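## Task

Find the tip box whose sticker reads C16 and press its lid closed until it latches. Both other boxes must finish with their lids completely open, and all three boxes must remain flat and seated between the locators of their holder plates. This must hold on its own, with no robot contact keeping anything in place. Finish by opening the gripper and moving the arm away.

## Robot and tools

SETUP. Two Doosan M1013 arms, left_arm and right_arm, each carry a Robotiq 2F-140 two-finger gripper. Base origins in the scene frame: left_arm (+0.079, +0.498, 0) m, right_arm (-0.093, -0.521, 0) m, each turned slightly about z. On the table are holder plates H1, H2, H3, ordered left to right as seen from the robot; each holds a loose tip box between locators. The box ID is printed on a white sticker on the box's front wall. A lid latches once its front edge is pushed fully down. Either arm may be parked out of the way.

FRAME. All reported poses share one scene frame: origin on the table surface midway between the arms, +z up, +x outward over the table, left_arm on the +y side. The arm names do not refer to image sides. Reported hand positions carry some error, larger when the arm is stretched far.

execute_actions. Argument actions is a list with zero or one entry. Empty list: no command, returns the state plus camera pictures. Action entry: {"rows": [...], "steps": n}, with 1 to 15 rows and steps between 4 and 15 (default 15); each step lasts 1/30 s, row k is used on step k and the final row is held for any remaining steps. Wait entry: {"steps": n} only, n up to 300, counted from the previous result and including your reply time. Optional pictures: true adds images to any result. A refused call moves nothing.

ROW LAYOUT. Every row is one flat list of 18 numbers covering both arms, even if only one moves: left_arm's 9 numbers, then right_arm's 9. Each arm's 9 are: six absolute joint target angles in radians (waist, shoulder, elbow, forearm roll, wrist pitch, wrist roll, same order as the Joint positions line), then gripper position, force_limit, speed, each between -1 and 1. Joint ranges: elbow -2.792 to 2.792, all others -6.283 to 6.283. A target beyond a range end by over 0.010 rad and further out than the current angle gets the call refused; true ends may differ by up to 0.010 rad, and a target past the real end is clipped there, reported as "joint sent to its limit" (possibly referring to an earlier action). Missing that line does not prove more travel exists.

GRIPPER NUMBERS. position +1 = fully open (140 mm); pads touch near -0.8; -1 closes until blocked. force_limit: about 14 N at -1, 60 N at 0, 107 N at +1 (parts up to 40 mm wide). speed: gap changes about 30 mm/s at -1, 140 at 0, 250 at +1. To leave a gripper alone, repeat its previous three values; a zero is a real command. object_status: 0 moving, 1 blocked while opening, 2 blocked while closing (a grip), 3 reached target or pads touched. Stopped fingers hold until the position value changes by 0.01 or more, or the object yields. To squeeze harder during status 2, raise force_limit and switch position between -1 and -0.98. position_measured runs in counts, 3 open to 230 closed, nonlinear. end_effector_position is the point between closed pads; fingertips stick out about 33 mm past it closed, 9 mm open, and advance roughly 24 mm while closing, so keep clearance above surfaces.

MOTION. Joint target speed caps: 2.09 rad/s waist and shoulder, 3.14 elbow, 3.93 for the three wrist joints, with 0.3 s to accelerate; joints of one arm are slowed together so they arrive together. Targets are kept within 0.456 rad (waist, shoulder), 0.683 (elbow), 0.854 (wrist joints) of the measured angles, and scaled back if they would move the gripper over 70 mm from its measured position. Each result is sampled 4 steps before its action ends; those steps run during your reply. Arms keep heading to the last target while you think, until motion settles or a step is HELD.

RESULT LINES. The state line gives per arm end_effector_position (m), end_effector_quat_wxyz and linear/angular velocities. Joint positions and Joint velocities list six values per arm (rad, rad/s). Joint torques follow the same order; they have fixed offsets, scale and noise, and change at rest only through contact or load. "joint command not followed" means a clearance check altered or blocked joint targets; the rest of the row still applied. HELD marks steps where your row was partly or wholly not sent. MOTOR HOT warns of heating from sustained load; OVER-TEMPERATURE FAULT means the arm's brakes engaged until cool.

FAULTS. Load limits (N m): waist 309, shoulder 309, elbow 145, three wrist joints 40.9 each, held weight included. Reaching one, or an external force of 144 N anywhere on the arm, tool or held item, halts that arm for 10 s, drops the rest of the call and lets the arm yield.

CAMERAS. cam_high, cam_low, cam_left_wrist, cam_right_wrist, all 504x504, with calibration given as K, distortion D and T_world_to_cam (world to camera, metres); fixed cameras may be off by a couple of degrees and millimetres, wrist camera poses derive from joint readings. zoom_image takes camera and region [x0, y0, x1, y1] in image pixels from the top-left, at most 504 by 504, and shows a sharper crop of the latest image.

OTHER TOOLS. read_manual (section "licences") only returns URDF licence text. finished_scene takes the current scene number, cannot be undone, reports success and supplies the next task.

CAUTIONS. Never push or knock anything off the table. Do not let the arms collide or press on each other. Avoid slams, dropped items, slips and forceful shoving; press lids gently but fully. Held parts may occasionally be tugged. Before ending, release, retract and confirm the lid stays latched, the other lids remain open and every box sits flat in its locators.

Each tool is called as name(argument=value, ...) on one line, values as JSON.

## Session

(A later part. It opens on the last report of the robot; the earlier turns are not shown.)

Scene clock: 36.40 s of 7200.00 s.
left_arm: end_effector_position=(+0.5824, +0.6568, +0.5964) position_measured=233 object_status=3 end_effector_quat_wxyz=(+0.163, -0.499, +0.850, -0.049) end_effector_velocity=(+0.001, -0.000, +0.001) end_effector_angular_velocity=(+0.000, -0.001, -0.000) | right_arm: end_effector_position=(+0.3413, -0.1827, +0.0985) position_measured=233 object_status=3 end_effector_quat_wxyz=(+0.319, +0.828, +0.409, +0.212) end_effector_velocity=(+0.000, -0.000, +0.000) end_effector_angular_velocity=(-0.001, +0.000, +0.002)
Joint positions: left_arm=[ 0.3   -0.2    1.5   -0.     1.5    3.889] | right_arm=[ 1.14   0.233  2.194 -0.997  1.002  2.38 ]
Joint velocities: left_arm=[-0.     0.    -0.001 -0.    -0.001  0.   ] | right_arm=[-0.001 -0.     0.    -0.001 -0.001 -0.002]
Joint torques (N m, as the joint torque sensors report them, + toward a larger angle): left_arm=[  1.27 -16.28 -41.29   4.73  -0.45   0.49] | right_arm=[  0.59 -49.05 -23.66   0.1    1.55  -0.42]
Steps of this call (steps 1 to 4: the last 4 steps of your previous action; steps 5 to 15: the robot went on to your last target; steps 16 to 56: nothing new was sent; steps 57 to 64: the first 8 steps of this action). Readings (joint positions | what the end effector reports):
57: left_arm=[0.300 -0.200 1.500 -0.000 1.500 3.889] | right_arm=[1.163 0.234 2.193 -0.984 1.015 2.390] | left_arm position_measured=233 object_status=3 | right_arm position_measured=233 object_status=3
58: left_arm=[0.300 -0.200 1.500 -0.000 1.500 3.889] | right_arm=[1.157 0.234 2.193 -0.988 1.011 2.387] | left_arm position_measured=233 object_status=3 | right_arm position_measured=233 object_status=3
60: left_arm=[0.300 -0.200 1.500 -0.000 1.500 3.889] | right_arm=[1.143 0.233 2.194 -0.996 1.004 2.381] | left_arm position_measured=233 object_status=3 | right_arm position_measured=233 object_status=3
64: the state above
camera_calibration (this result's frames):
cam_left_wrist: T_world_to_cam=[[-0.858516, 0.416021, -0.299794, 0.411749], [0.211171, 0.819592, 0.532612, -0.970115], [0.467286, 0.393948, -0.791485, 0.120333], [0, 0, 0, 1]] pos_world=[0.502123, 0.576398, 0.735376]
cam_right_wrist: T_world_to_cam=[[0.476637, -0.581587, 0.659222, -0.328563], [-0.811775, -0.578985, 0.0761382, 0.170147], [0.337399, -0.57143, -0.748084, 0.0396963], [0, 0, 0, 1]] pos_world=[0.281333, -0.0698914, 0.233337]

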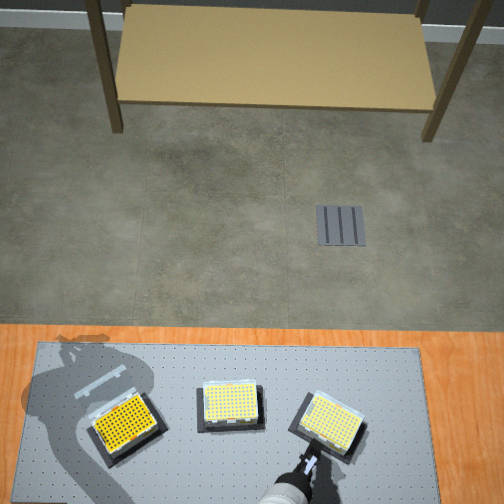

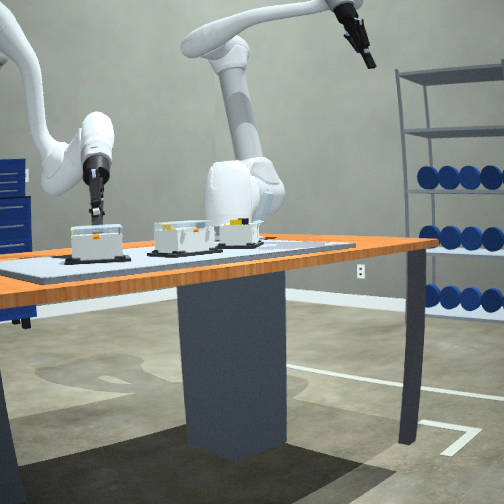

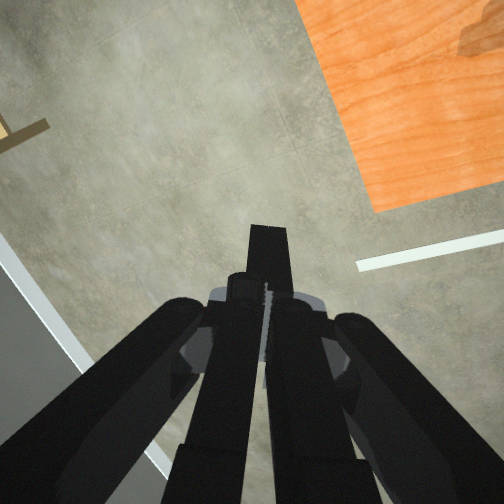

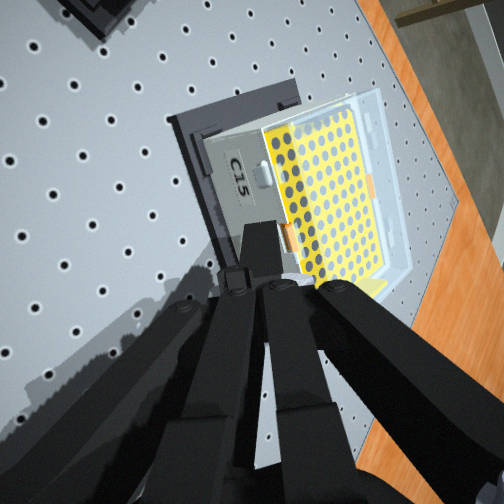

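execute_actions(actions=[{"rows":[[0.3,-0.2,1.5,0,1.5,3.889,-1,0,0,1.12,0.232,2.195,-1.008,0.991,2.37,-1,0,0]],"steps":12}], pictures=true)

zoom_image(camera="cam_right_wrist", region=[220, 100, 460, 340])

Scene clock: 36.83 s of 7200.00 s.
left_arm: end_effector_position=(+0.5824, +0.6568, +0.5964) position_measured=233 object_status=3 end_effector_quat_wxyz=(+0.163, -0.499, +0.850, -0.049) end_effector_velocity=(-0.000, +0.000, -0.000) end_effector_angular_velocity=(+0.000, -0.000, +0.000) | right_arm: end_effector_position=(+0.3501, -0.1879, +0.0988) position_measured=233 object_status=3 end_effector_quat_wxyz=(+0.319, +0.828, +0.409, +0.212) end_effector_velocity=(+0.000, -0.000, -0.000) end_effector_angular_velocity=(+0.000, +0.000, +0.000)
Joint positions: left_arm=[ 0.3   -0.2    1.5   -0.     1.5    3.889] | right_arm=[ 1.12   0.232  2.195 -1.008  0.991  2.37 ]
Joint velocities: left_arm=[ 0.001 -0.001  0.001  0.    -0.     0.001] | right_arm=[-0.001  0.     0.001 -0.001 -0.001  0.   ]
Joint torques (N m, as the joint torque sensors report them, + toward a larger angle): left_arm=[  2.96 -17.07 -42.94   4.67  -0.57   0.22] | right_arm=[ -0.15 -48.92 -23.88   0.39   1.44  -0.2 ]
Steps of this call (steps 1 to 4: the last 4 steps of your previous action; step 5: the robot went on to your last target; steps 6 to 13: the first 8 steps of this action). Readings (joint positions | what the end effector reports):
6: left_arm=[0.300 -0.200 1.500 -0.000 1.500 3.889] | right_arm=[1.139 0.233 2.194 -0.997 1.002 2.380] | left_arm position_measured=233 object_status=3 | right_arm position_measured=233 object_status=3
7: left_arm=[0.300 -0.200 1.500 -0.000 1.500 3.889] | right_arm=[1.133 0.233 2.194 -1.001 0.998 2.377] | left_arm position_measured=233 object_status=3 | right_arm position_measured=233 object_status=3
9: left_arm=[0.300 -0.200 1.500 -0.000 1.500 3.889] | right_arm=[1.122 0.232 2.195 -1.007 0.992 2.371] | left_arm position_measured=233 object_status=3 | right_arm position_measured=233 object_status=3
13: the state above
camera_calibration (this result's frames):
cam_left_wrist: T_world_to_cam=[[-0.858516, 0.41602, -0.299794, 0.411749], [0.21117, 0.819592, 0.532612, -0.970115], [0.467286, 0.393948, -0.791485, 0.120333], [0, 0, 0, 1]] pos_world=[0.502123, 0.576398, 0.735376]
cam_right_wrist: T_world_to_cam=[[0.477676, -0.580123, 0.65976, -0.336087], [-0.810911, -0.580073, 0.0770568, 0.173719], [0.338007, -0.571815, -0.747515, 0.0335663], [0, 0, 0, 1]] pos_world=[0.290066, -0.0750087, 0.233442]

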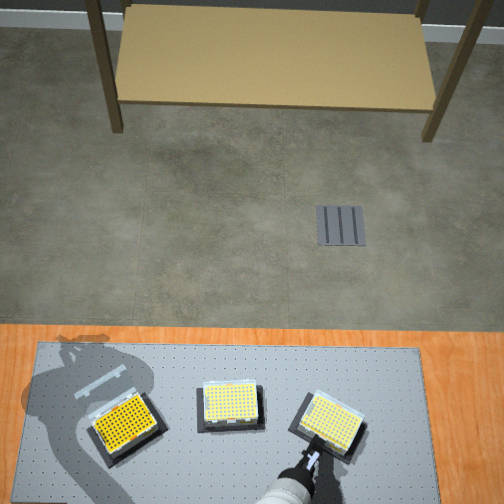

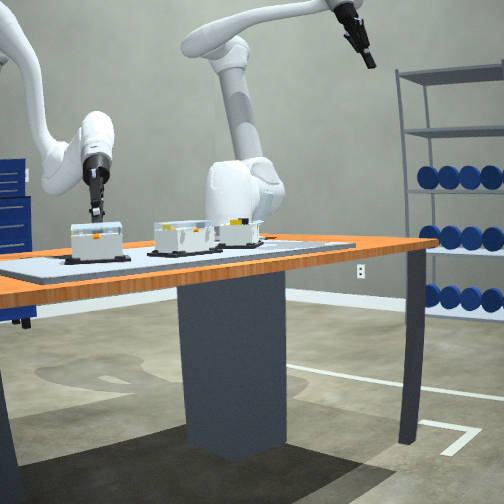

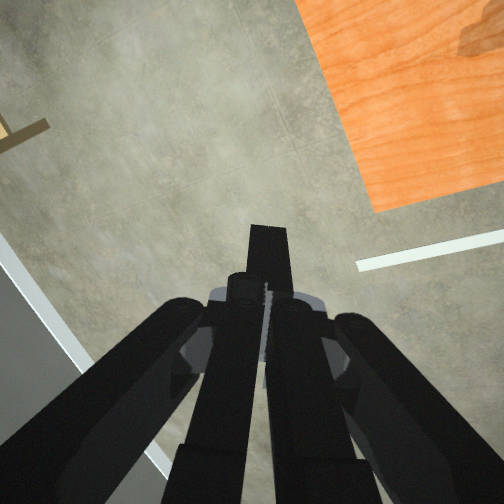

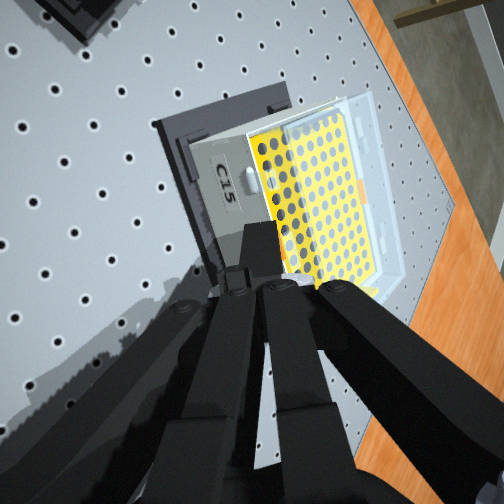

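Region (220, 100, 460, 340) of cam_right_wrist's 504x504 image, scaled by 2.100, with more detail than that image has.

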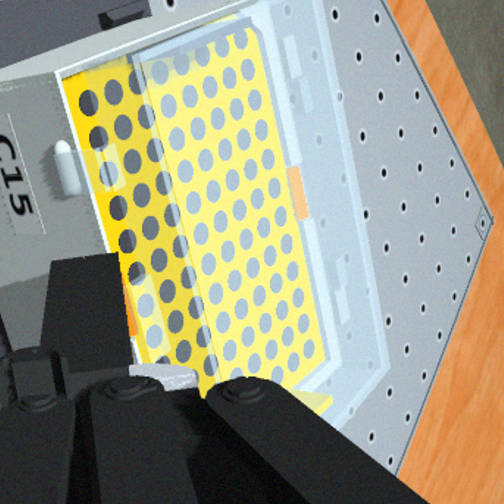

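execute_actions(actions=[{"rows":[[0.3,-0.2,1.5,0,1.5,3.889,-1,0,0,1.097,0.231,2.197,-1.02,0.978,2.36,-1,0,0]],"steps":12}], pictures=true)

zoom_image(camera="cam_low", region=[50, 180, 150, 280])

zoom_image(camera="cam_right_wrist", region=[220, 60, 460, 340])

Scene clock: 37.33 s of 7200.00 s.
left_arm: end_effector_position=(+0.5824, +0.6568, +0.5964) position_measured=233 object_status=3 end_effector_quat_wxyz=(+0.163, -0.499, +0.850, -0.049) end_effector_velocity=(+0.000, -0.000, -0.000) end_effector_angular_velocity=(+0.000, -0.001, -0.002) | right_arm: end_effector_position=(+0.3597, -0.1944, +0.0985) position_measured=233 object_status=3 end_effector_quat_wxyz=(+0.319, +0.828, +0.410, +0.212) end_effector_velocity=(+0.001, -0.000, -0.000) end_effector_angular_velocity=(-0.001, +0.000, +0.002)
Joint positions: left_arm=[ 0.3   -0.2    1.5   -0.     1.5    3.889] | right_arm=[ 1.097  0.231  2.197 -1.02   0.978  2.36 ]
Joint velocities: left_arm=[-0.001 -0.     0.001 -0.    -0.001  0.001] | right_arm=[-0.001  0.     0.    -0.002 -0.001 -0.001]
Joint torques (N m, as the joint torque sensors report them, + toward a larger angle): left_arm=[  2.74 -16.29 -41.49   4.62  -0.42   0.57] | right_arm=[ -9.29 -42.03 -20.55  -1.16   2.39  -0.32]
Steps of this call (steps 1 to 4: the last 4 steps of your previous action; steps 5 to 7: the robot went on to your last target; steps 8 to 15: the first 8 steps of this action). Readings (joint positions | what the end effector reports):
8: left_arm=[0.300 -0.200 1.500 -0.000 1.500 3.889] | right_arm=[1.119 0.232 2.195 -1.008 0.990 2.370] | left_arm position_measured=233 object_status=3 | right_arm position_measured=233 object_status=3
9: left_arm=[0.300 -0.200 1.500 -0.000 1.500 3.889] | right_arm=[1.113 0.232 2.196 -1.012 0.987 2.367] | left_arm position_measured=233 object_status=3 | right_arm position_measured=233 object_status=3
11: left_arm=[0.300 -0.200 1.500 -0.000 1.500 3.889] | right_arm=[1.099 0.231 2.197 -1.019 0.980 2.361] | left_arm position_measured=233 object_status=3 | right_arm position_measured=233 object_status=3
15: the state above
camera_calibration (this result's frames):
cam_left_wrist: T_world_to_cam=[[-0.858517, 0.41602, -0.299794, 0.411749], [0.21117, 0.819592, 0.532612, -0.970115], [0.467286, 0.393949, -0.791485, 0.120333], [0, 0, 0, 1]] pos_world=[0.502123, 0.576398, 0.735376]
cam_right_wrist: T_world_to_cam=[[0.478445, -0.579424, 0.659817, -0.344423], [-0.810606, -0.580355, 0.0781407, 0.177425], [0.337652, -0.572238, -0.747352, 0.0264556], [0, 0, 0, 1]] pos_world=[0.299677, -0.0814586, 0.233164]

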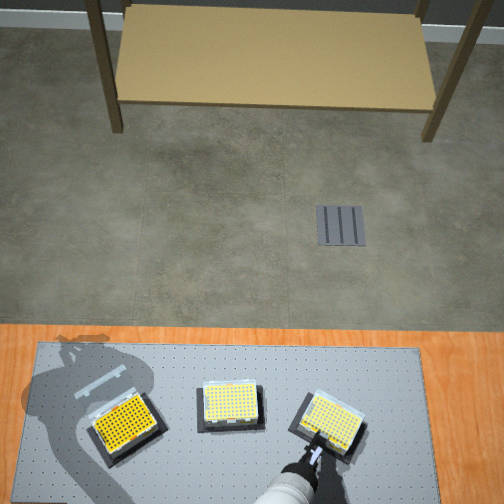

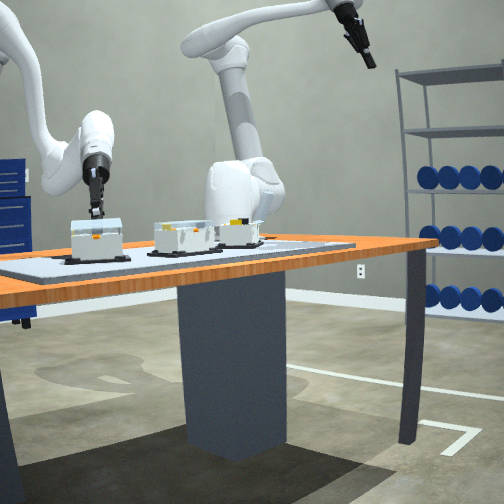

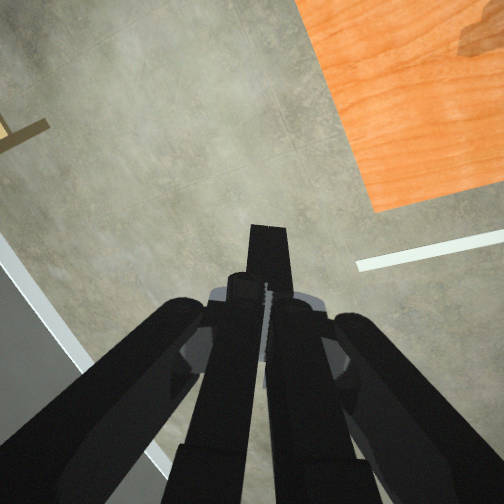

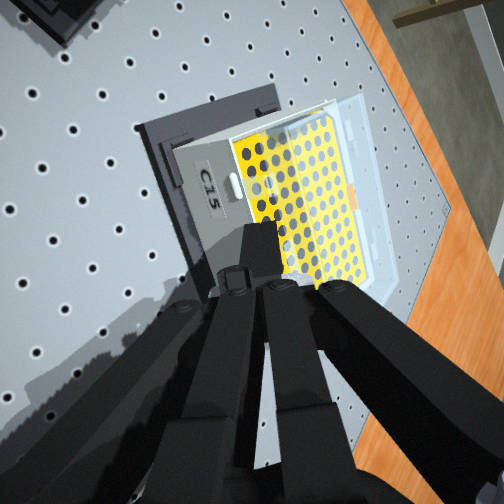

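Region (50, 180, 150, 280) of cam_low's 504x504 image, scaled by 5.040, with more detail than that image has.

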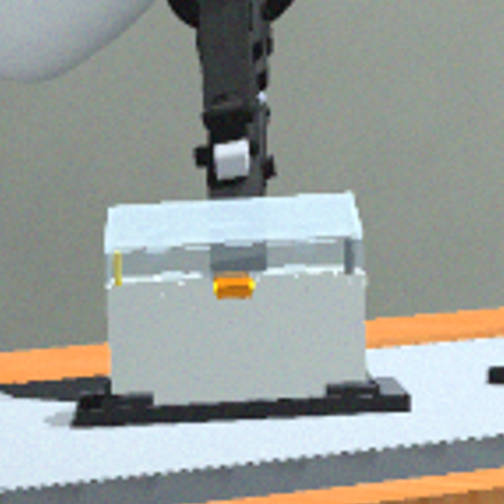

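Region (220, 60, 460, 340) of cam_right_wrist's 504x504 image, scaled by 1.800, with more detail than that image has; it fills the left 432 columns of this view, and the rest is white.

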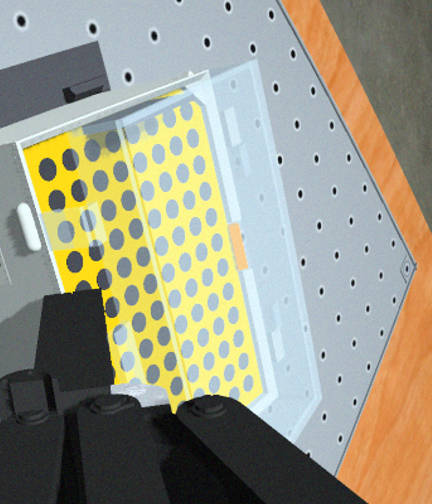

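execute_actions(actions=[{"rows":[[0.3,-0.2,1.5,0,1.5,3.889,-1,0,0,1.095,0.214,2.191,-1.01,0.989,2.366,-1,0,0],[0.3,-0.2,1.5,0,1.5,3.889,-1,0,0,1.095,0.214,2.191,-1.01,0.989,2.366,-1,0,0],[0.3,-0.2,1.5,0,1.5,3.889,-1,0,0,1.09,0.195,2.185,-1.0,0.998,2.37,-1,0,0],[0.3,-0.2,1.5,0,1.5,3.889,-1,0,0,1.09,0.195,2.185,-1.0,0.998,2.37,-1,0,0],[0.3,-0.2,1.5,0,1.5,3.889,-1,0,0,1.078,0.176,2.179,-0.994,1.007,2.376,-1,0,0]],"steps":14}], pictures=true)

Scene clock: 37.93 s of 7200.00 s.
left_arm: end_effector_position=(+0.5824, +0.6568, +0.5964) position_measured=233 object_status=3 end_effector_quat_wxyz=(+0.163, -0.499, +0.850, -0.049) end_effector_velocity=(+0.001, +0.000, -0.001) end_effector_angular_velocity=(-0.001, +0.001, -0.000) | right_arm: end_effector_position=(+0.3672, -0.2022, +0.1339) position_measured=233 object_status=3 end_effector_quat_wxyz=(+0.310, +0.845, +0.370, +0.228) end_effector_velocity=(+0.001, -0.003, +0.004) end_effector_angular_velocity=(+0.006, -0.004, -0.012)
Joint positions: left_arm=[ 0.3   -0.2    1.5   -0.     1.5    3.889] | right_arm=[ 1.078  0.176  2.179 -0.994  1.007  2.376]
Joint velocities: left_arm=[ 0.     0.002 -0.001 -0.001 -0.     0.001] | right_arm=[-0.004 -0.006 -0.002  0.004  0.005  0.004]
Joint torques (N m, as the joint torque sensors report them, + toward a larger angle): left_arm=[ -0.63 -16.77 -42.05   4.48  -0.58   0.21] | right_arm=[ -1.52 -45.34 -24.93   0.13   1.37  -0.87]
Steps of this call (steps 1 to 4: the last 4 steps of your previous action; steps 5 to 8: the robot went on to your last target; steps 9 to 18: the first 10 steps of this action). Readings (joint positions | what the end effector reports):
9: left_arm=[0.300 -0.200 1.500 -0.000 1.500 3.889] | right_arm=[1.097 0.230 2.197 -1.020 0.978 2.360] | left_arm position_measured=233 object_status=3 | right_arm position_measured=233 object_status=3
10: left_arm=[0.300 -0.200 1.500 -0.000 1.500 3.889] | right_arm=[1.096 0.225 2.195 -1.017 0.982 2.362] | left_arm position_measured=233 object_status=3 | right_arm position_measured=233 object_status=3
12: left_arm=[0.300 -0.200 1.500 -0.000 1.500 3.889] | right_arm=[1.093 0.209 2.190 -1.008 0.991 2.366] | left_arm position_measured=233 object_status=3 | right_arm position_measured=233 object_status=3
16: left_arm=[0.300 -0.200 1.500 -0.000 1.500 3.889] | right_arm=[1.079 0.178 2.180 -0.995 1.006 2.375] | left_arm position_measured=233 object_status=3 | right_arm position_measured=233 object_status=3
18: the state above
camera_calibration (this result's frames):
cam_left_wrist: T_world_to_cam=[[-0.858517, 0.41602, -0.299794, 0.411749], [0.21117, 0.819592, 0.532612, -0.970115], [0.467286, 0.393949, -0.791485, 0.120333], [0, 0, 0, 1]] pos_world=[0.502123, 0.576398, 0.735376]
cam_right_wrist: T_world_to_cam=[[0.413893, -0.645748, 0.64164, -0.363104], [-0.848717, -0.528621, 0.0154636, 0.209045], [0.329199, -0.550971, -0.76685, 0.0558886], [0, 0, 0, 1]] pos_world=[0.309308, -0.093175, 0.272608]

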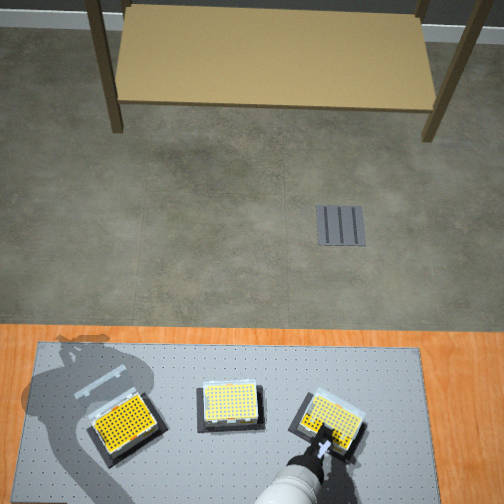

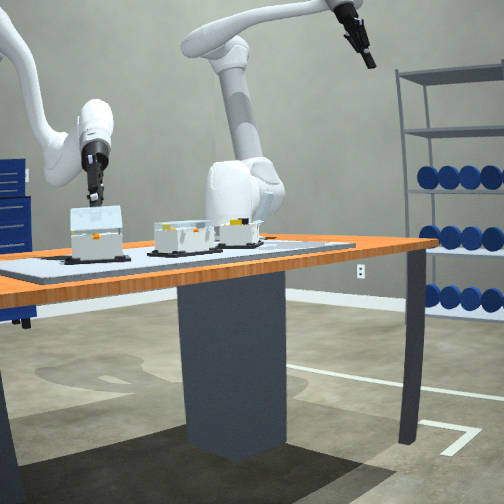

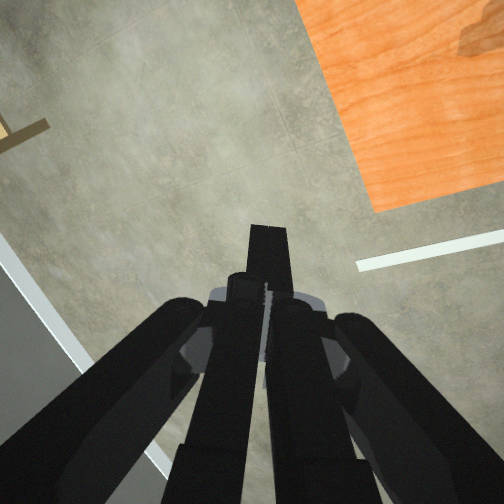

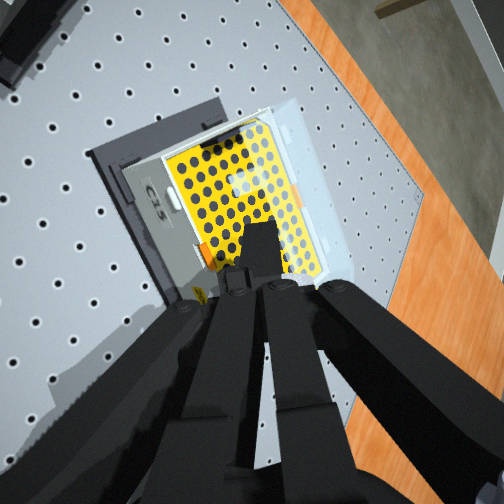

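execute_actions(actions=[{"rows":[[0.3,-0.2,1.5,0,1.5,3.889,-1,0,0,1.055,0.165,2.169,-0.991,1.004,2.47,-1,0,0],[0.3,-0.2,1.5,0,1.5,3.889,-1,0,0,1.055,0.165,2.169,-0.991,1.004,2.47,-1,0,0],[0.3,-0.2,1.5,0,1.5,3.889,-1,0,0,1.055,0.165,2.169,-0.991,1.004,2.47,-1,0,0],[0.3,-0.2,1.5,0,1.5,3.889,-1,0,0,1.03,0.153,2.158,-0.988,1.0,2.57,-1,0,0],[0.3,-0.2,1.5,0,1.5,3.889,-1,0,0,1.03,0.153,2.158,-0.988,1.0,2.57,-1,0,0],[0.3,-0.2,1.5,0,1.5,3.889,-1,0,0,1.03,0.153,2.158,-0.988,1.0,2.57,-1,0,0],[0.3,-0.2,1.5,0,1.5,3.889,-1,0,0,1.006,0.142,2.148,-0.985,0.997,2.66,-1,0,0]],"steps":15}], pictures=true)

Scene clock: 38.73 s of 7200.00 s.
left_arm: end_effector_position=(+0.5824, +0.6568, +0.5964) position_measured=233 object_status=3 end_effector_quat_wxyz=(+0.163, -0.499, +0.850, -0.049) end_effector_velocity=(-0.000, +0.000, -0.001) end_effector_angular_velocity=(-0.001, +0.003, -0.000) | right_arm: end_effector_position=(+0.3986, -0.2178, +0.1622) position_measured=233 object_status=3 end_effector_quat_wxyz=(+0.261, +0.901, +0.206, +0.281) end_effector_velocity=(+0.035, -0.022, +0.032) end_effector_angular_velocity=(+0.252, -0.143, -0.294)
Joint positions: left_arm=[ 0.3   -0.2    1.5   -0.     1.5    3.889] | right_arm=[ 1.008  0.143  2.149 -0.985  0.997  2.652]
Joint velocities: left_arm=[ 0.     0.001  0.001 -0.     0.001  0.001] | right_arm=[-0.081 -0.037 -0.032  0.01  -0.011  0.301]
Joint torques (N m, as the joint torque sensors report them, + toward a larger angle): left_arm=[  3.05 -17.75 -43.01   4.56  -0.54   0.3 ] | right_arm=[  2.49 -38.97 -25.5    0.65   1.36  -0.85]
Steps of this call (steps 1 to 4: the last 4 steps of your previous action; steps 5 to 13: the robot went on to your last target; steps 14 to 24: the first 11 steps of this action). Readings (joint positions | what the end effector reports):
14: left_arm=[0.300 -0.200 1.500 -0.000 1.500 3.889] | right_arm=[1.078 0.176 2.179 -0.994 1.007 2.378] | left_arm position_measured=233 object_status=3 | right_arm position_measured=233 object_status=3
15: left_arm=[0.300 -0.200 1.500 -0.000 1.500 3.889] | right_arm=[1.075 0.174 2.178 -0.994 1.007 2.389] | left_arm position_measured=233 object_status=3 | right_arm position_measured=233 object_status=3
17: left_arm=[0.300 -0.200 1.500 -0.000 1.500 3.889] | right_arm=[1.061 0.168 2.172 -0.992 1.005 2.444] | left_arm position_measured=233 object_status=3 | right_arm position_measured=233 object_status=3
21: left_arm=[0.300 -0.200 1.500 -0.000 1.500 3.889] | right_arm=[1.028 0.152 2.157 -0.988 1.000 2.578] | left_arm position_measured=233 object_status=3 | right_arm position_measured=233 object_status=3
24: the state above
camera_calibration (this result's frames):
cam_left_wrist: T_world_to_cam=[[-0.858517, 0.416019, -0.299794, 0.411751], [0.211169, 0.819593, 0.532611, -0.970115], [0.467286, 0.393949, -0.791485, 0.120333], [0, 0, 0, 1]] pos_world=[0.502123, 0.576398, 0.735377]
cam_right_wrist: T_world_to_cam=[[0.137703, -0.85429, 0.501225, -0.316882], [-0.943781, -0.266712, -0.195298, 0.356177], [0.300524, -0.446154, -0.84299, 0.105313], [0, 0, 0, 1]] pos_world=[0.34814, -0.128726, 0.317167]

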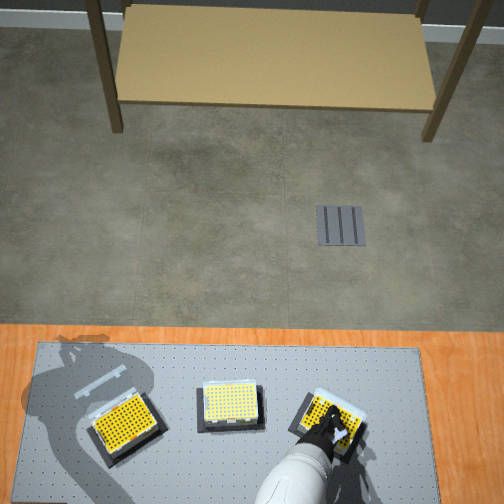

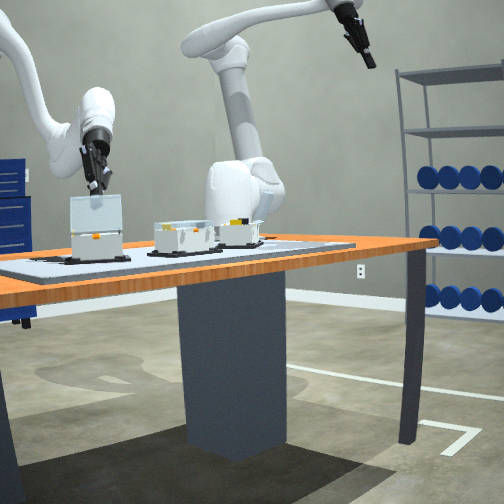

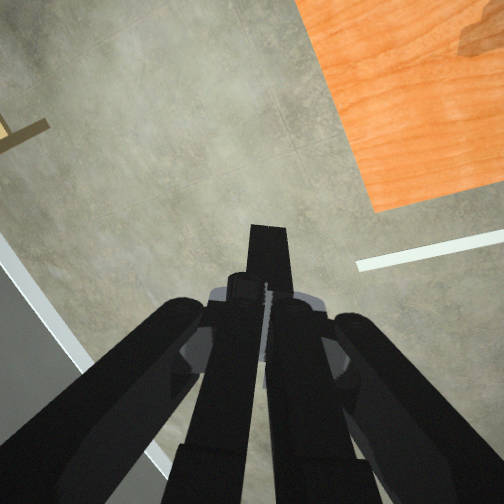

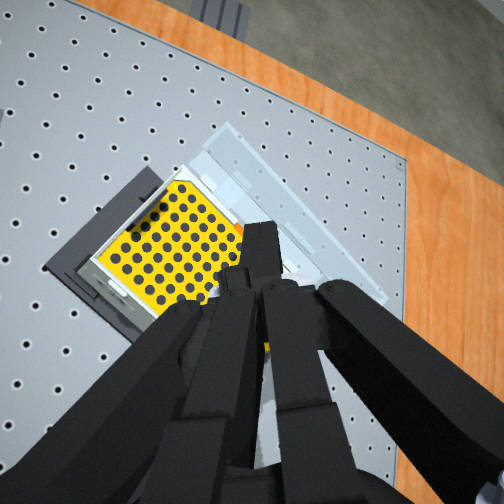

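execute_actions(actions=[{"rows":[[0.3,-0.2,1.5,0,1.5,3.889,-1,0,0,0.98,0.144,2.145,-0.995,0.98,2.5,-1,0,0],[0.3,-0.2,1.5,0,1.5,3.889,-1,0,0,0.98,0.144,2.145,-0.995,0.98,2.5,-1,0,0],[0.3,-0.2,1.5,0,1.5,3.889,-1,0,0,0.98,0.144,2.145,-0.995,0.98,2.5,-1,0,0],[0.3,-0.2,1.5,0,1.5,3.889,-1,0,0,0.955,0.147,2.142,-1.004,0.965,2.45,-1,0,0],[0.3,-0.2,1.5,0,1.5,3.889,-1,0,0,0.955,0.147,2.142,-1.004,0.965,2.45,-1,0,0],[0.3,-0.2,1.5,0,1.5,3.889,-1,0,0,0.955,0.147,2.142,-1.004,0.965,2.45,-1,0,0],[0.3,-0.2,1.5,0,1.5,3.889,-1,0,0,0.93,0.149,2.139,-1.012,0.95,2.45,-1,0,0]],"steps":15}], pictures=true)

Scene clock: 39.37 s of 7200.00 s.
left_arm: end_effector_position=(+0.5824, +0.6568, +0.5964) position_measured=233 object_status=3 end_effector_quat_wxyz=(+0.163, -0.499, +0.850, -0.049) end_effector_velocity=(-0.001, -0.000, +0.001) end_effector_angular_velocity=(+0.000, -0.001, -0.000) | right_arm: end_effector_position=(+0.4333, -0.2375, +0.1630) position_measured=233 object_status=3 end_effector_quat_wxyz=(+0.282, +0.881, +0.277, +0.258) end_effector_velocity=(+0.013, -0.009, -0.000) end_effector_angular_velocity=(+0.009, -0.002, -0.008)
Joint positions: left_arm=[ 0.3   -0.2    1.5   -0.     1.5    3.889] | right_arm=[ 0.931  0.149  2.139 -1.012  0.951  2.45 ]
Joint velocities: left_arm=[-0.001 -0.001 -0.     0.     0.001 -0.   ] | right_arm=[-0.032  0.002 -0.003 -0.009 -0.021 -0.007]
Joint torques (N m, as the joint torque sensors report them, + toward a larger angle): left_arm=[  1.09 -16.2  -42.31   4.32  -0.68   0.26] | right_arm=[ 11.13 -49.57 -26.34   0.67   0.62  -0.27]
Steps of this call (steps 1 to 4: the last 4 steps of your previous action; steps 5 to 8: the robot went on to your last target; steps 9 to 19: the first 11 steps of this action). Readings (joint positions | what the end effector reports):
9: left_arm=[0.300 -0.200 1.500 -0.000 1.500 3.889] | right_arm=[1.006 0.142 2.148 -0.985 0.997 2.659] | left_arm position_measured=233 object_status=3 | right_arm position_measured=233 object_status=3
10: left_arm=[0.300 -0.200 1.500 -0.000 1.500 3.889] | right_arm=[1.004 0.142 2.148 -0.987 0.996 2.647] | left_arm position_measured=233 object_status=3 | right_arm position_measured=233 object_status=3
12: left_arm=[0.300 -0.200 1.500 -0.000 1.500 3.889] | right_arm=[0.993 0.143 2.147 -0.991 0.988 2.581] | left_arm position_measured=233 object_status=3 | right_arm position_measured=233 object_status=3
16: left_arm=[0.300 -0.200 1.500 -0.000 1.500 3.889] | right_arm=[0.950 0.147 2.141 -1.005 0.962 2.457] | left_arm position_measured=233 object_status=3 | right_arm position_measured=233 object_status=3
19: the state above
camera_calibration (this result's frames):
cam_left_wrist: T_world_to_cam=[[-0.858517, 0.416019, -0.299795, 0.411751], [0.211169, 0.819593, 0.532611, -0.970114], [0.467286, 0.393949, -0.791485, 0.120333], [0, 0, 0, 1]] pos_world=[0.502123, 0.576398, 0.735377]
cam_right_wrist: T_world_to_cam=[[0.260615, -0.779313, 0.56987, -0.385565], [-0.915699, -0.386557, -0.109856, 0.32925], [0.3059, -0.493199, -0.814359, 0.0685901], [0, 0, 0, 1]] pos_world=[0.380996, -0.139373, 0.311749]

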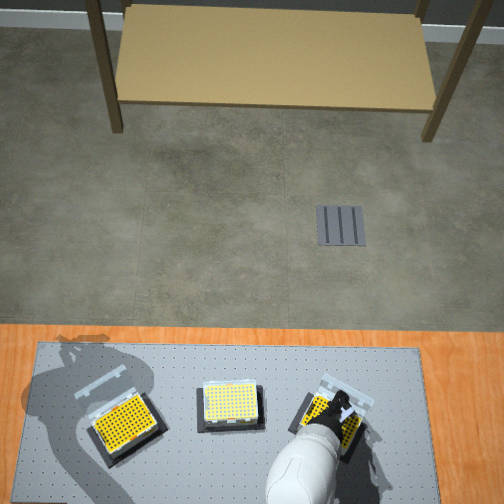

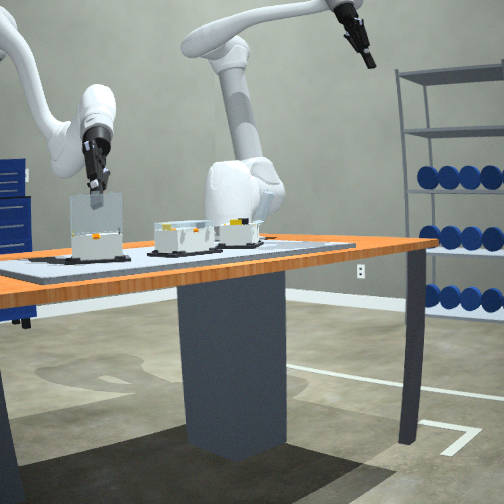

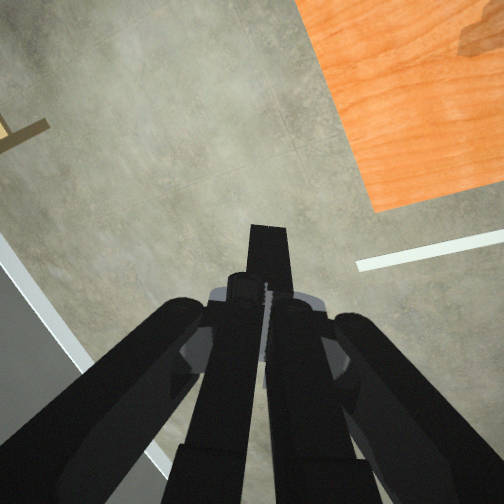

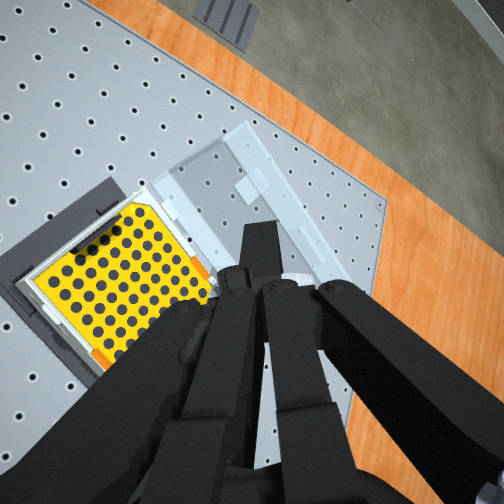

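execute_actions(actions=[{"rows":[[0.3,-0.2,1.5,0,1.5,3.889,-1,0,0,1.06,0.142,2.148,-0.95,1.03,2.45,-1,0,0]],"steps":14}])

execute_actions(actions=[{"rows":[[0.3,-0.2,1.5,0,1.5,3.889,-1,0,0,1.203,0.0,2.0,-0.85,1.2,2.45,-1,0,0]],"steps":15}])

execute_actions(actions=[{"steps":8}], pictures=true)

zoom_image(camera="cam_high", region=[60, 340, 400, 480])

zoom_image(camera="cam_low", region=[50, 170, 290, 280])

Scene clock: 40.00 s of 7200.00 s.
left_arm: end_effector_position=(+0.5824, +0.6568, +0.5964) position_measured=233 object_status=3 end_effector_quat_wxyz=(+0.163, -0.499, +0.850, -0.049) end_effector_velocity=(+0.000, +0.000, -0.000) end_effector_angular_velocity=(-0.001, +0.001, -0.000) | right_arm: end_effector_position=(+0.3734, -0.2035, +0.1605) position_measured=233 object_status=3 end_effector_quat_wxyz=(+0.288, +0.875, +0.303, +0.245) end_effector_velocity=(-0.001, -0.002, +0.000) end_effector_angular_velocity=(-0.003, +0.000, -0.005)
Joint positions: left_arm=[ 0.3   -0.2    1.5   -0.     1.5    3.889] | right_arm=[ 1.06   0.142  2.148 -0.95   1.03   2.45 ]
Joint velocities: left_arm=[ 0.001  0.001 -0.    -0.001  0.001  0.001] | right_arm=[ 0.    -0.    -0.     0.002  0.006  0.001]
Joint torques (N m, as the joint torque sensors report them, + toward a larger angle): left_arm=[  1.03 -17.65 -42.54   4.49  -0.71   0.24] | right_arm=[ -4.12 -44.75 -27.66  -0.06   1.33  -0.28]
Steps of this call (steps 1 to 4: the last 4 steps of your previous action; steps 5 to 9: the robot went on to your last target; steps 10 to 19: the first 10 steps of this action). Readings (joint positions | what the end effector reports):
10: left_arm=[0.300 -0.200 1.500 -0.000 1.500 3.889] | right_arm=[0.930 0.149 2.139 -1.012 0.950 2.450] | left_arm position_measured=233 object_status=3 | right_arm position_measured=233 object_status=3
11: left_arm=[0.300 -0.200 1.500 -0.000 1.500 3.889] | right_arm=[0.936 0.149 2.139 -1.010 0.953 2.450] | left_arm position_measured=233 object_status=3 | right_arm position_measured=233 object_status=3
13: left_arm=[0.300 -0.200 1.500 -0.000 1.500 3.889] | right_arm=[0.969 0.147 2.141 -0.994 0.974 2.450] | left_arm position_measured=233 object_status=3 | right_arm position_measured=233 object_status=3
17: left_arm=[0.300 -0.200 1.500 -0.000 1.500 3.889] | right_arm=[1.055 0.142 2.148 -0.953 1.026 2.450] | left_arm position_measured=233 object_status=3 | right_arm position_measured=233 object_status=3
19: the state above

Scene clock: 40.50 s of 7200.00 s.
left_arm: end_effector_position=(+0.5824, +0.6568, +0.5964) position_measured=233 object_status=3 end_effector_quat_wxyz=(+0.163, -0.499, +0.850, -0.049) end_effector_velocity=(-0.001, -0.001, +0.001) end_effector_angular_velocity=(-0.001, -0.001, -0.000) | right_arm: end_effector_position=(+0.3277, -0.1373, +0.3011) position_measured=233 object_status=3 end_effector_quat_wxyz=(+0.232, +0.887, +0.260, +0.302) end_effector_velocity=(-0.054, +0.039, +0.114) end_effector_angular_velocity=(+0.139, -0.039, -0.008)
Joint positions: left_arm=[ 0.3   -0.2    1.5   -0.     1.5    3.889] | right_arm=[ 1.2    0.002  2.003 -0.852  1.196  2.45 ]
Joint velocities: left_arm=[-0.    -0.001 -0.001 -0.001  0.001 -0.   ] | right_arm=[ 0.117 -0.115 -0.115  0.079  0.135  0.   ]
Joint torques (N m, as the joint torque sensors report them, + toward a larger angle): left_arm=[  1.24 -15.39 -42.13   4.76  -0.57   0.04] | right_arm=[-16.23   3.35 -17.84  -0.68   0.97  -0.41]
Steps of this call (steps 1 to 4: the last 4 steps of your previous action; steps 5 to 15: the first 11 steps of this action). Readings (joint positions | what the end effector reports):
5: left_arm=[0.300 -0.200 1.500 -0.000 1.500 3.889] | right_arm=[1.061 0.141 2.147 -0.950 1.031 2.450] | left_arm position_measured=233 object_status=3 | right_arm position_measured=233 object_status=3
6: left_arm=[0.300 -0.200 1.500 -0.000 1.500 3.889] | right_arm=[1.067 0.135 2.141 -0.945 1.039 2.450] | left_arm position_measured=233 object_status=3 | right_arm position_measured=233 object_status=3
8: left_arm=[0.300 -0.200 1.500 -0.000 1.500 3.889] | right_arm=[1.099 0.103 2.106 -0.922 1.077 2.450] | left_arm position_measured=233 object_status=3 | right_arm position_measured=233 object_status=3
12: left_arm=[0.300 -0.200 1.500 -0.000 1.500 3.889] | right_arm=[1.167 0.036 2.037 -0.875 1.157 2.450] | left_arm position_measured=233 object_status=3 | right_arm position_measured=233 object_status=3
15: the state above

Scene clock: 40.77 s of 7200.00 s.
left_arm: end_effector_position=(+0.5824, +0.6568, +0.5964) position_measured=233 object_status=3 end_effector_quat_wxyz=(+0.163, -0.499, +0.850, -0.049) end_effector_velocity=(-0.000, +0.000, +0.001) end_effector_angular_velocity=(+0.001, -0.002, +0.001) | right_arm: end_effector_position=(+0.3265, -0.1365, +0.3037) position_measured=233 object_status=3 end_effector_quat_wxyz=(+0.231, +0.888, +0.259, +0.303) end_effector_velocity=(-0.000, +0.001, +0.001) end_effector_angular_velocity=(+0.001, -0.000, +0.001)
Joint positions: left_arm=[ 0.3   -0.2    1.5   -0.     1.5    3.889] | right_arm=[ 1.203  0.     2.    -0.85   1.2    2.45 ]
Joint velocities: left_arm=[ 0.    -0.001 -0.     0.    -0.001 -0.001] | right_arm=[ 0.001 -0.001 -0.001  0.    -0.    -0.001]
Joint torques (N m, as the joint torque sensors report them, + toward a larger angle): left_arm=[  1.51 -17.47 -41.76   4.53  -0.67   0.12] | right_arm=[ -0.9  -38.08 -35.63   0.93   0.81  -0.38]
Kept back: nothing.
Steps of this call (steps 1 to 4: the last 4 steps of your previous action; steps 5 to 8: the robot went on to your last target). Readings (joint positions | what the end effector reports):
1: left_arm=[0.300 -0.200 1.500 -0.000 1.500 3.889] | right_arm=[1.202 0.001 2.001 -0.851 1.199 2.450] | left_arm position_measured=233 object_status=3 | right_arm position_measured=233 object_status=3
2: left_arm=[0.300 -0.200 1.500 -0.000 1.500 3.889] | right_arm=[1.203 0.000 2.001 -0.850 1.199 2.450] | left_arm position_measured=233 object_status=3 | right_arm position_measured=233 object_status=3
4: left_arm=[0.300 -0.200 1.500 -0.000 1.500 3.889] | right_arm=[1.203 0.000 2.000 -0.850 1.200 2.450] | left_arm position_measured=233 object_status=3 | right_arm position_measured=233 object_status=3
8: the state above
camera_calibration (this result's frames):
cam_left_wrist: T_world_to_cam=[[-0.858517, 0.416018, -0.299794, 0.411751], [0.211169, 0.819593, 0.532611, -0.970114], [0.467285, 0.393949, -0.791485, 0.120333], [0, 0, 0, 1]] pos_world=[0.502123, 0.576398, 0.735376]
cam_right_wrist: T_world_to_cam=[[0.244282, -0.842118, 0.480794, -0.335372], [-0.900303, -0.381156, -0.210175, 0.312119], [0.36025, -0.381519, -0.851271, 0.274345], [0, 0, 0, 1]] pos_world=[0.264094, -0.058789, 0.460387]

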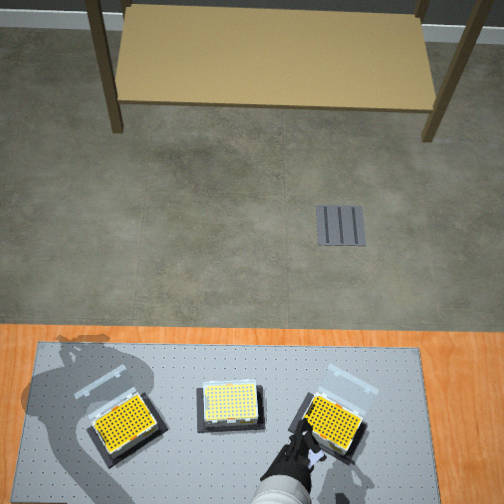

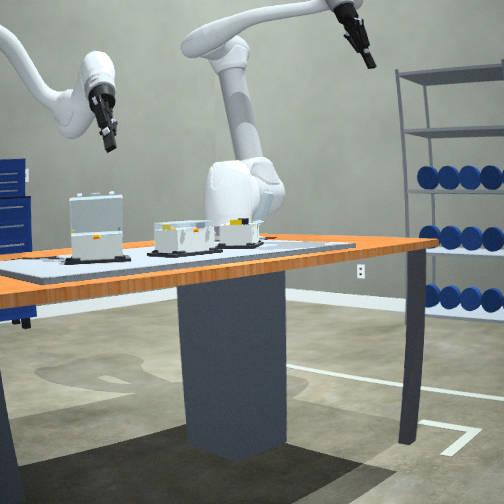

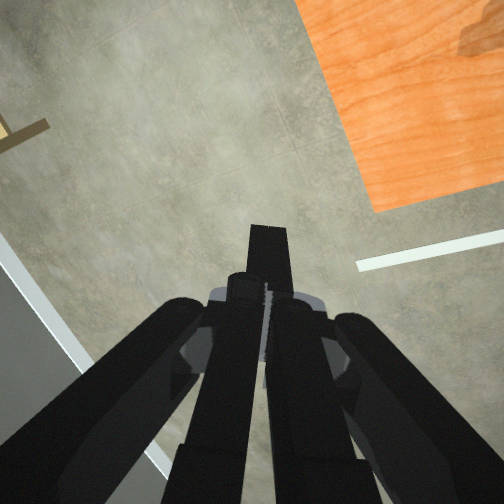

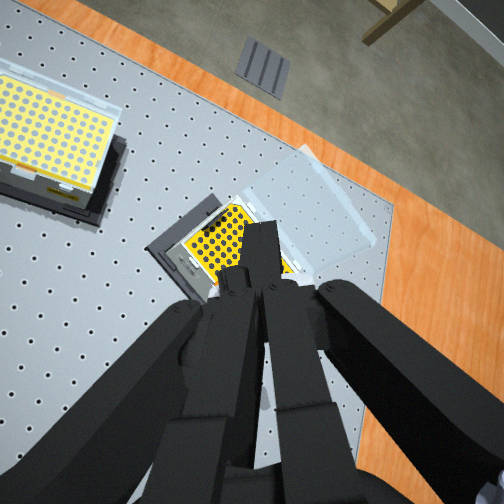

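Region (60, 340, 400, 480) of cam_high's 504x504 image, scaled by 1.482, with more detail than that image has; it fills the top 208 rows of this view, and the rest is white.

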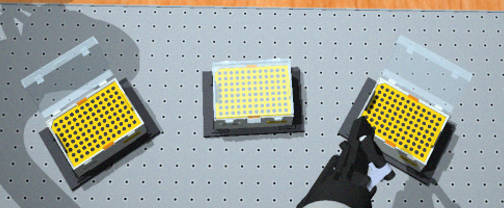

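Region (50, 170, 290, 280) of cam_low's 504x504 image, scaled by 2.100, with more detail than that image has; it fills the top 231 rows of this view, and the rest is white.

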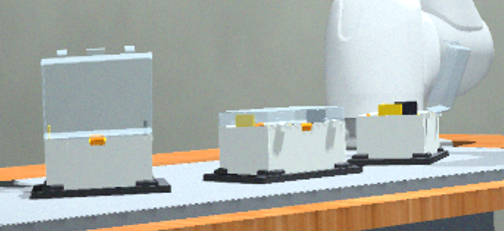

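zoom_image(camera="cam_right_wrist", region=[0, 50, 160, 240])

Region (0, 50, 160, 240) of cam_right_wrist's 504x504 image, scaled by 2.653, with more detail than that image has; it fills the left 424 columns of this view, and the rest is white.

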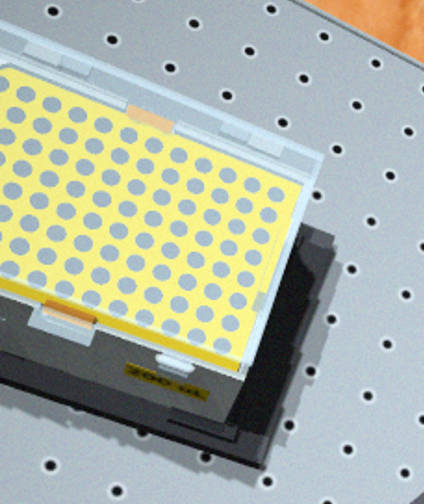

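finished_scene(scene=1)

The scene is finished: the task was done.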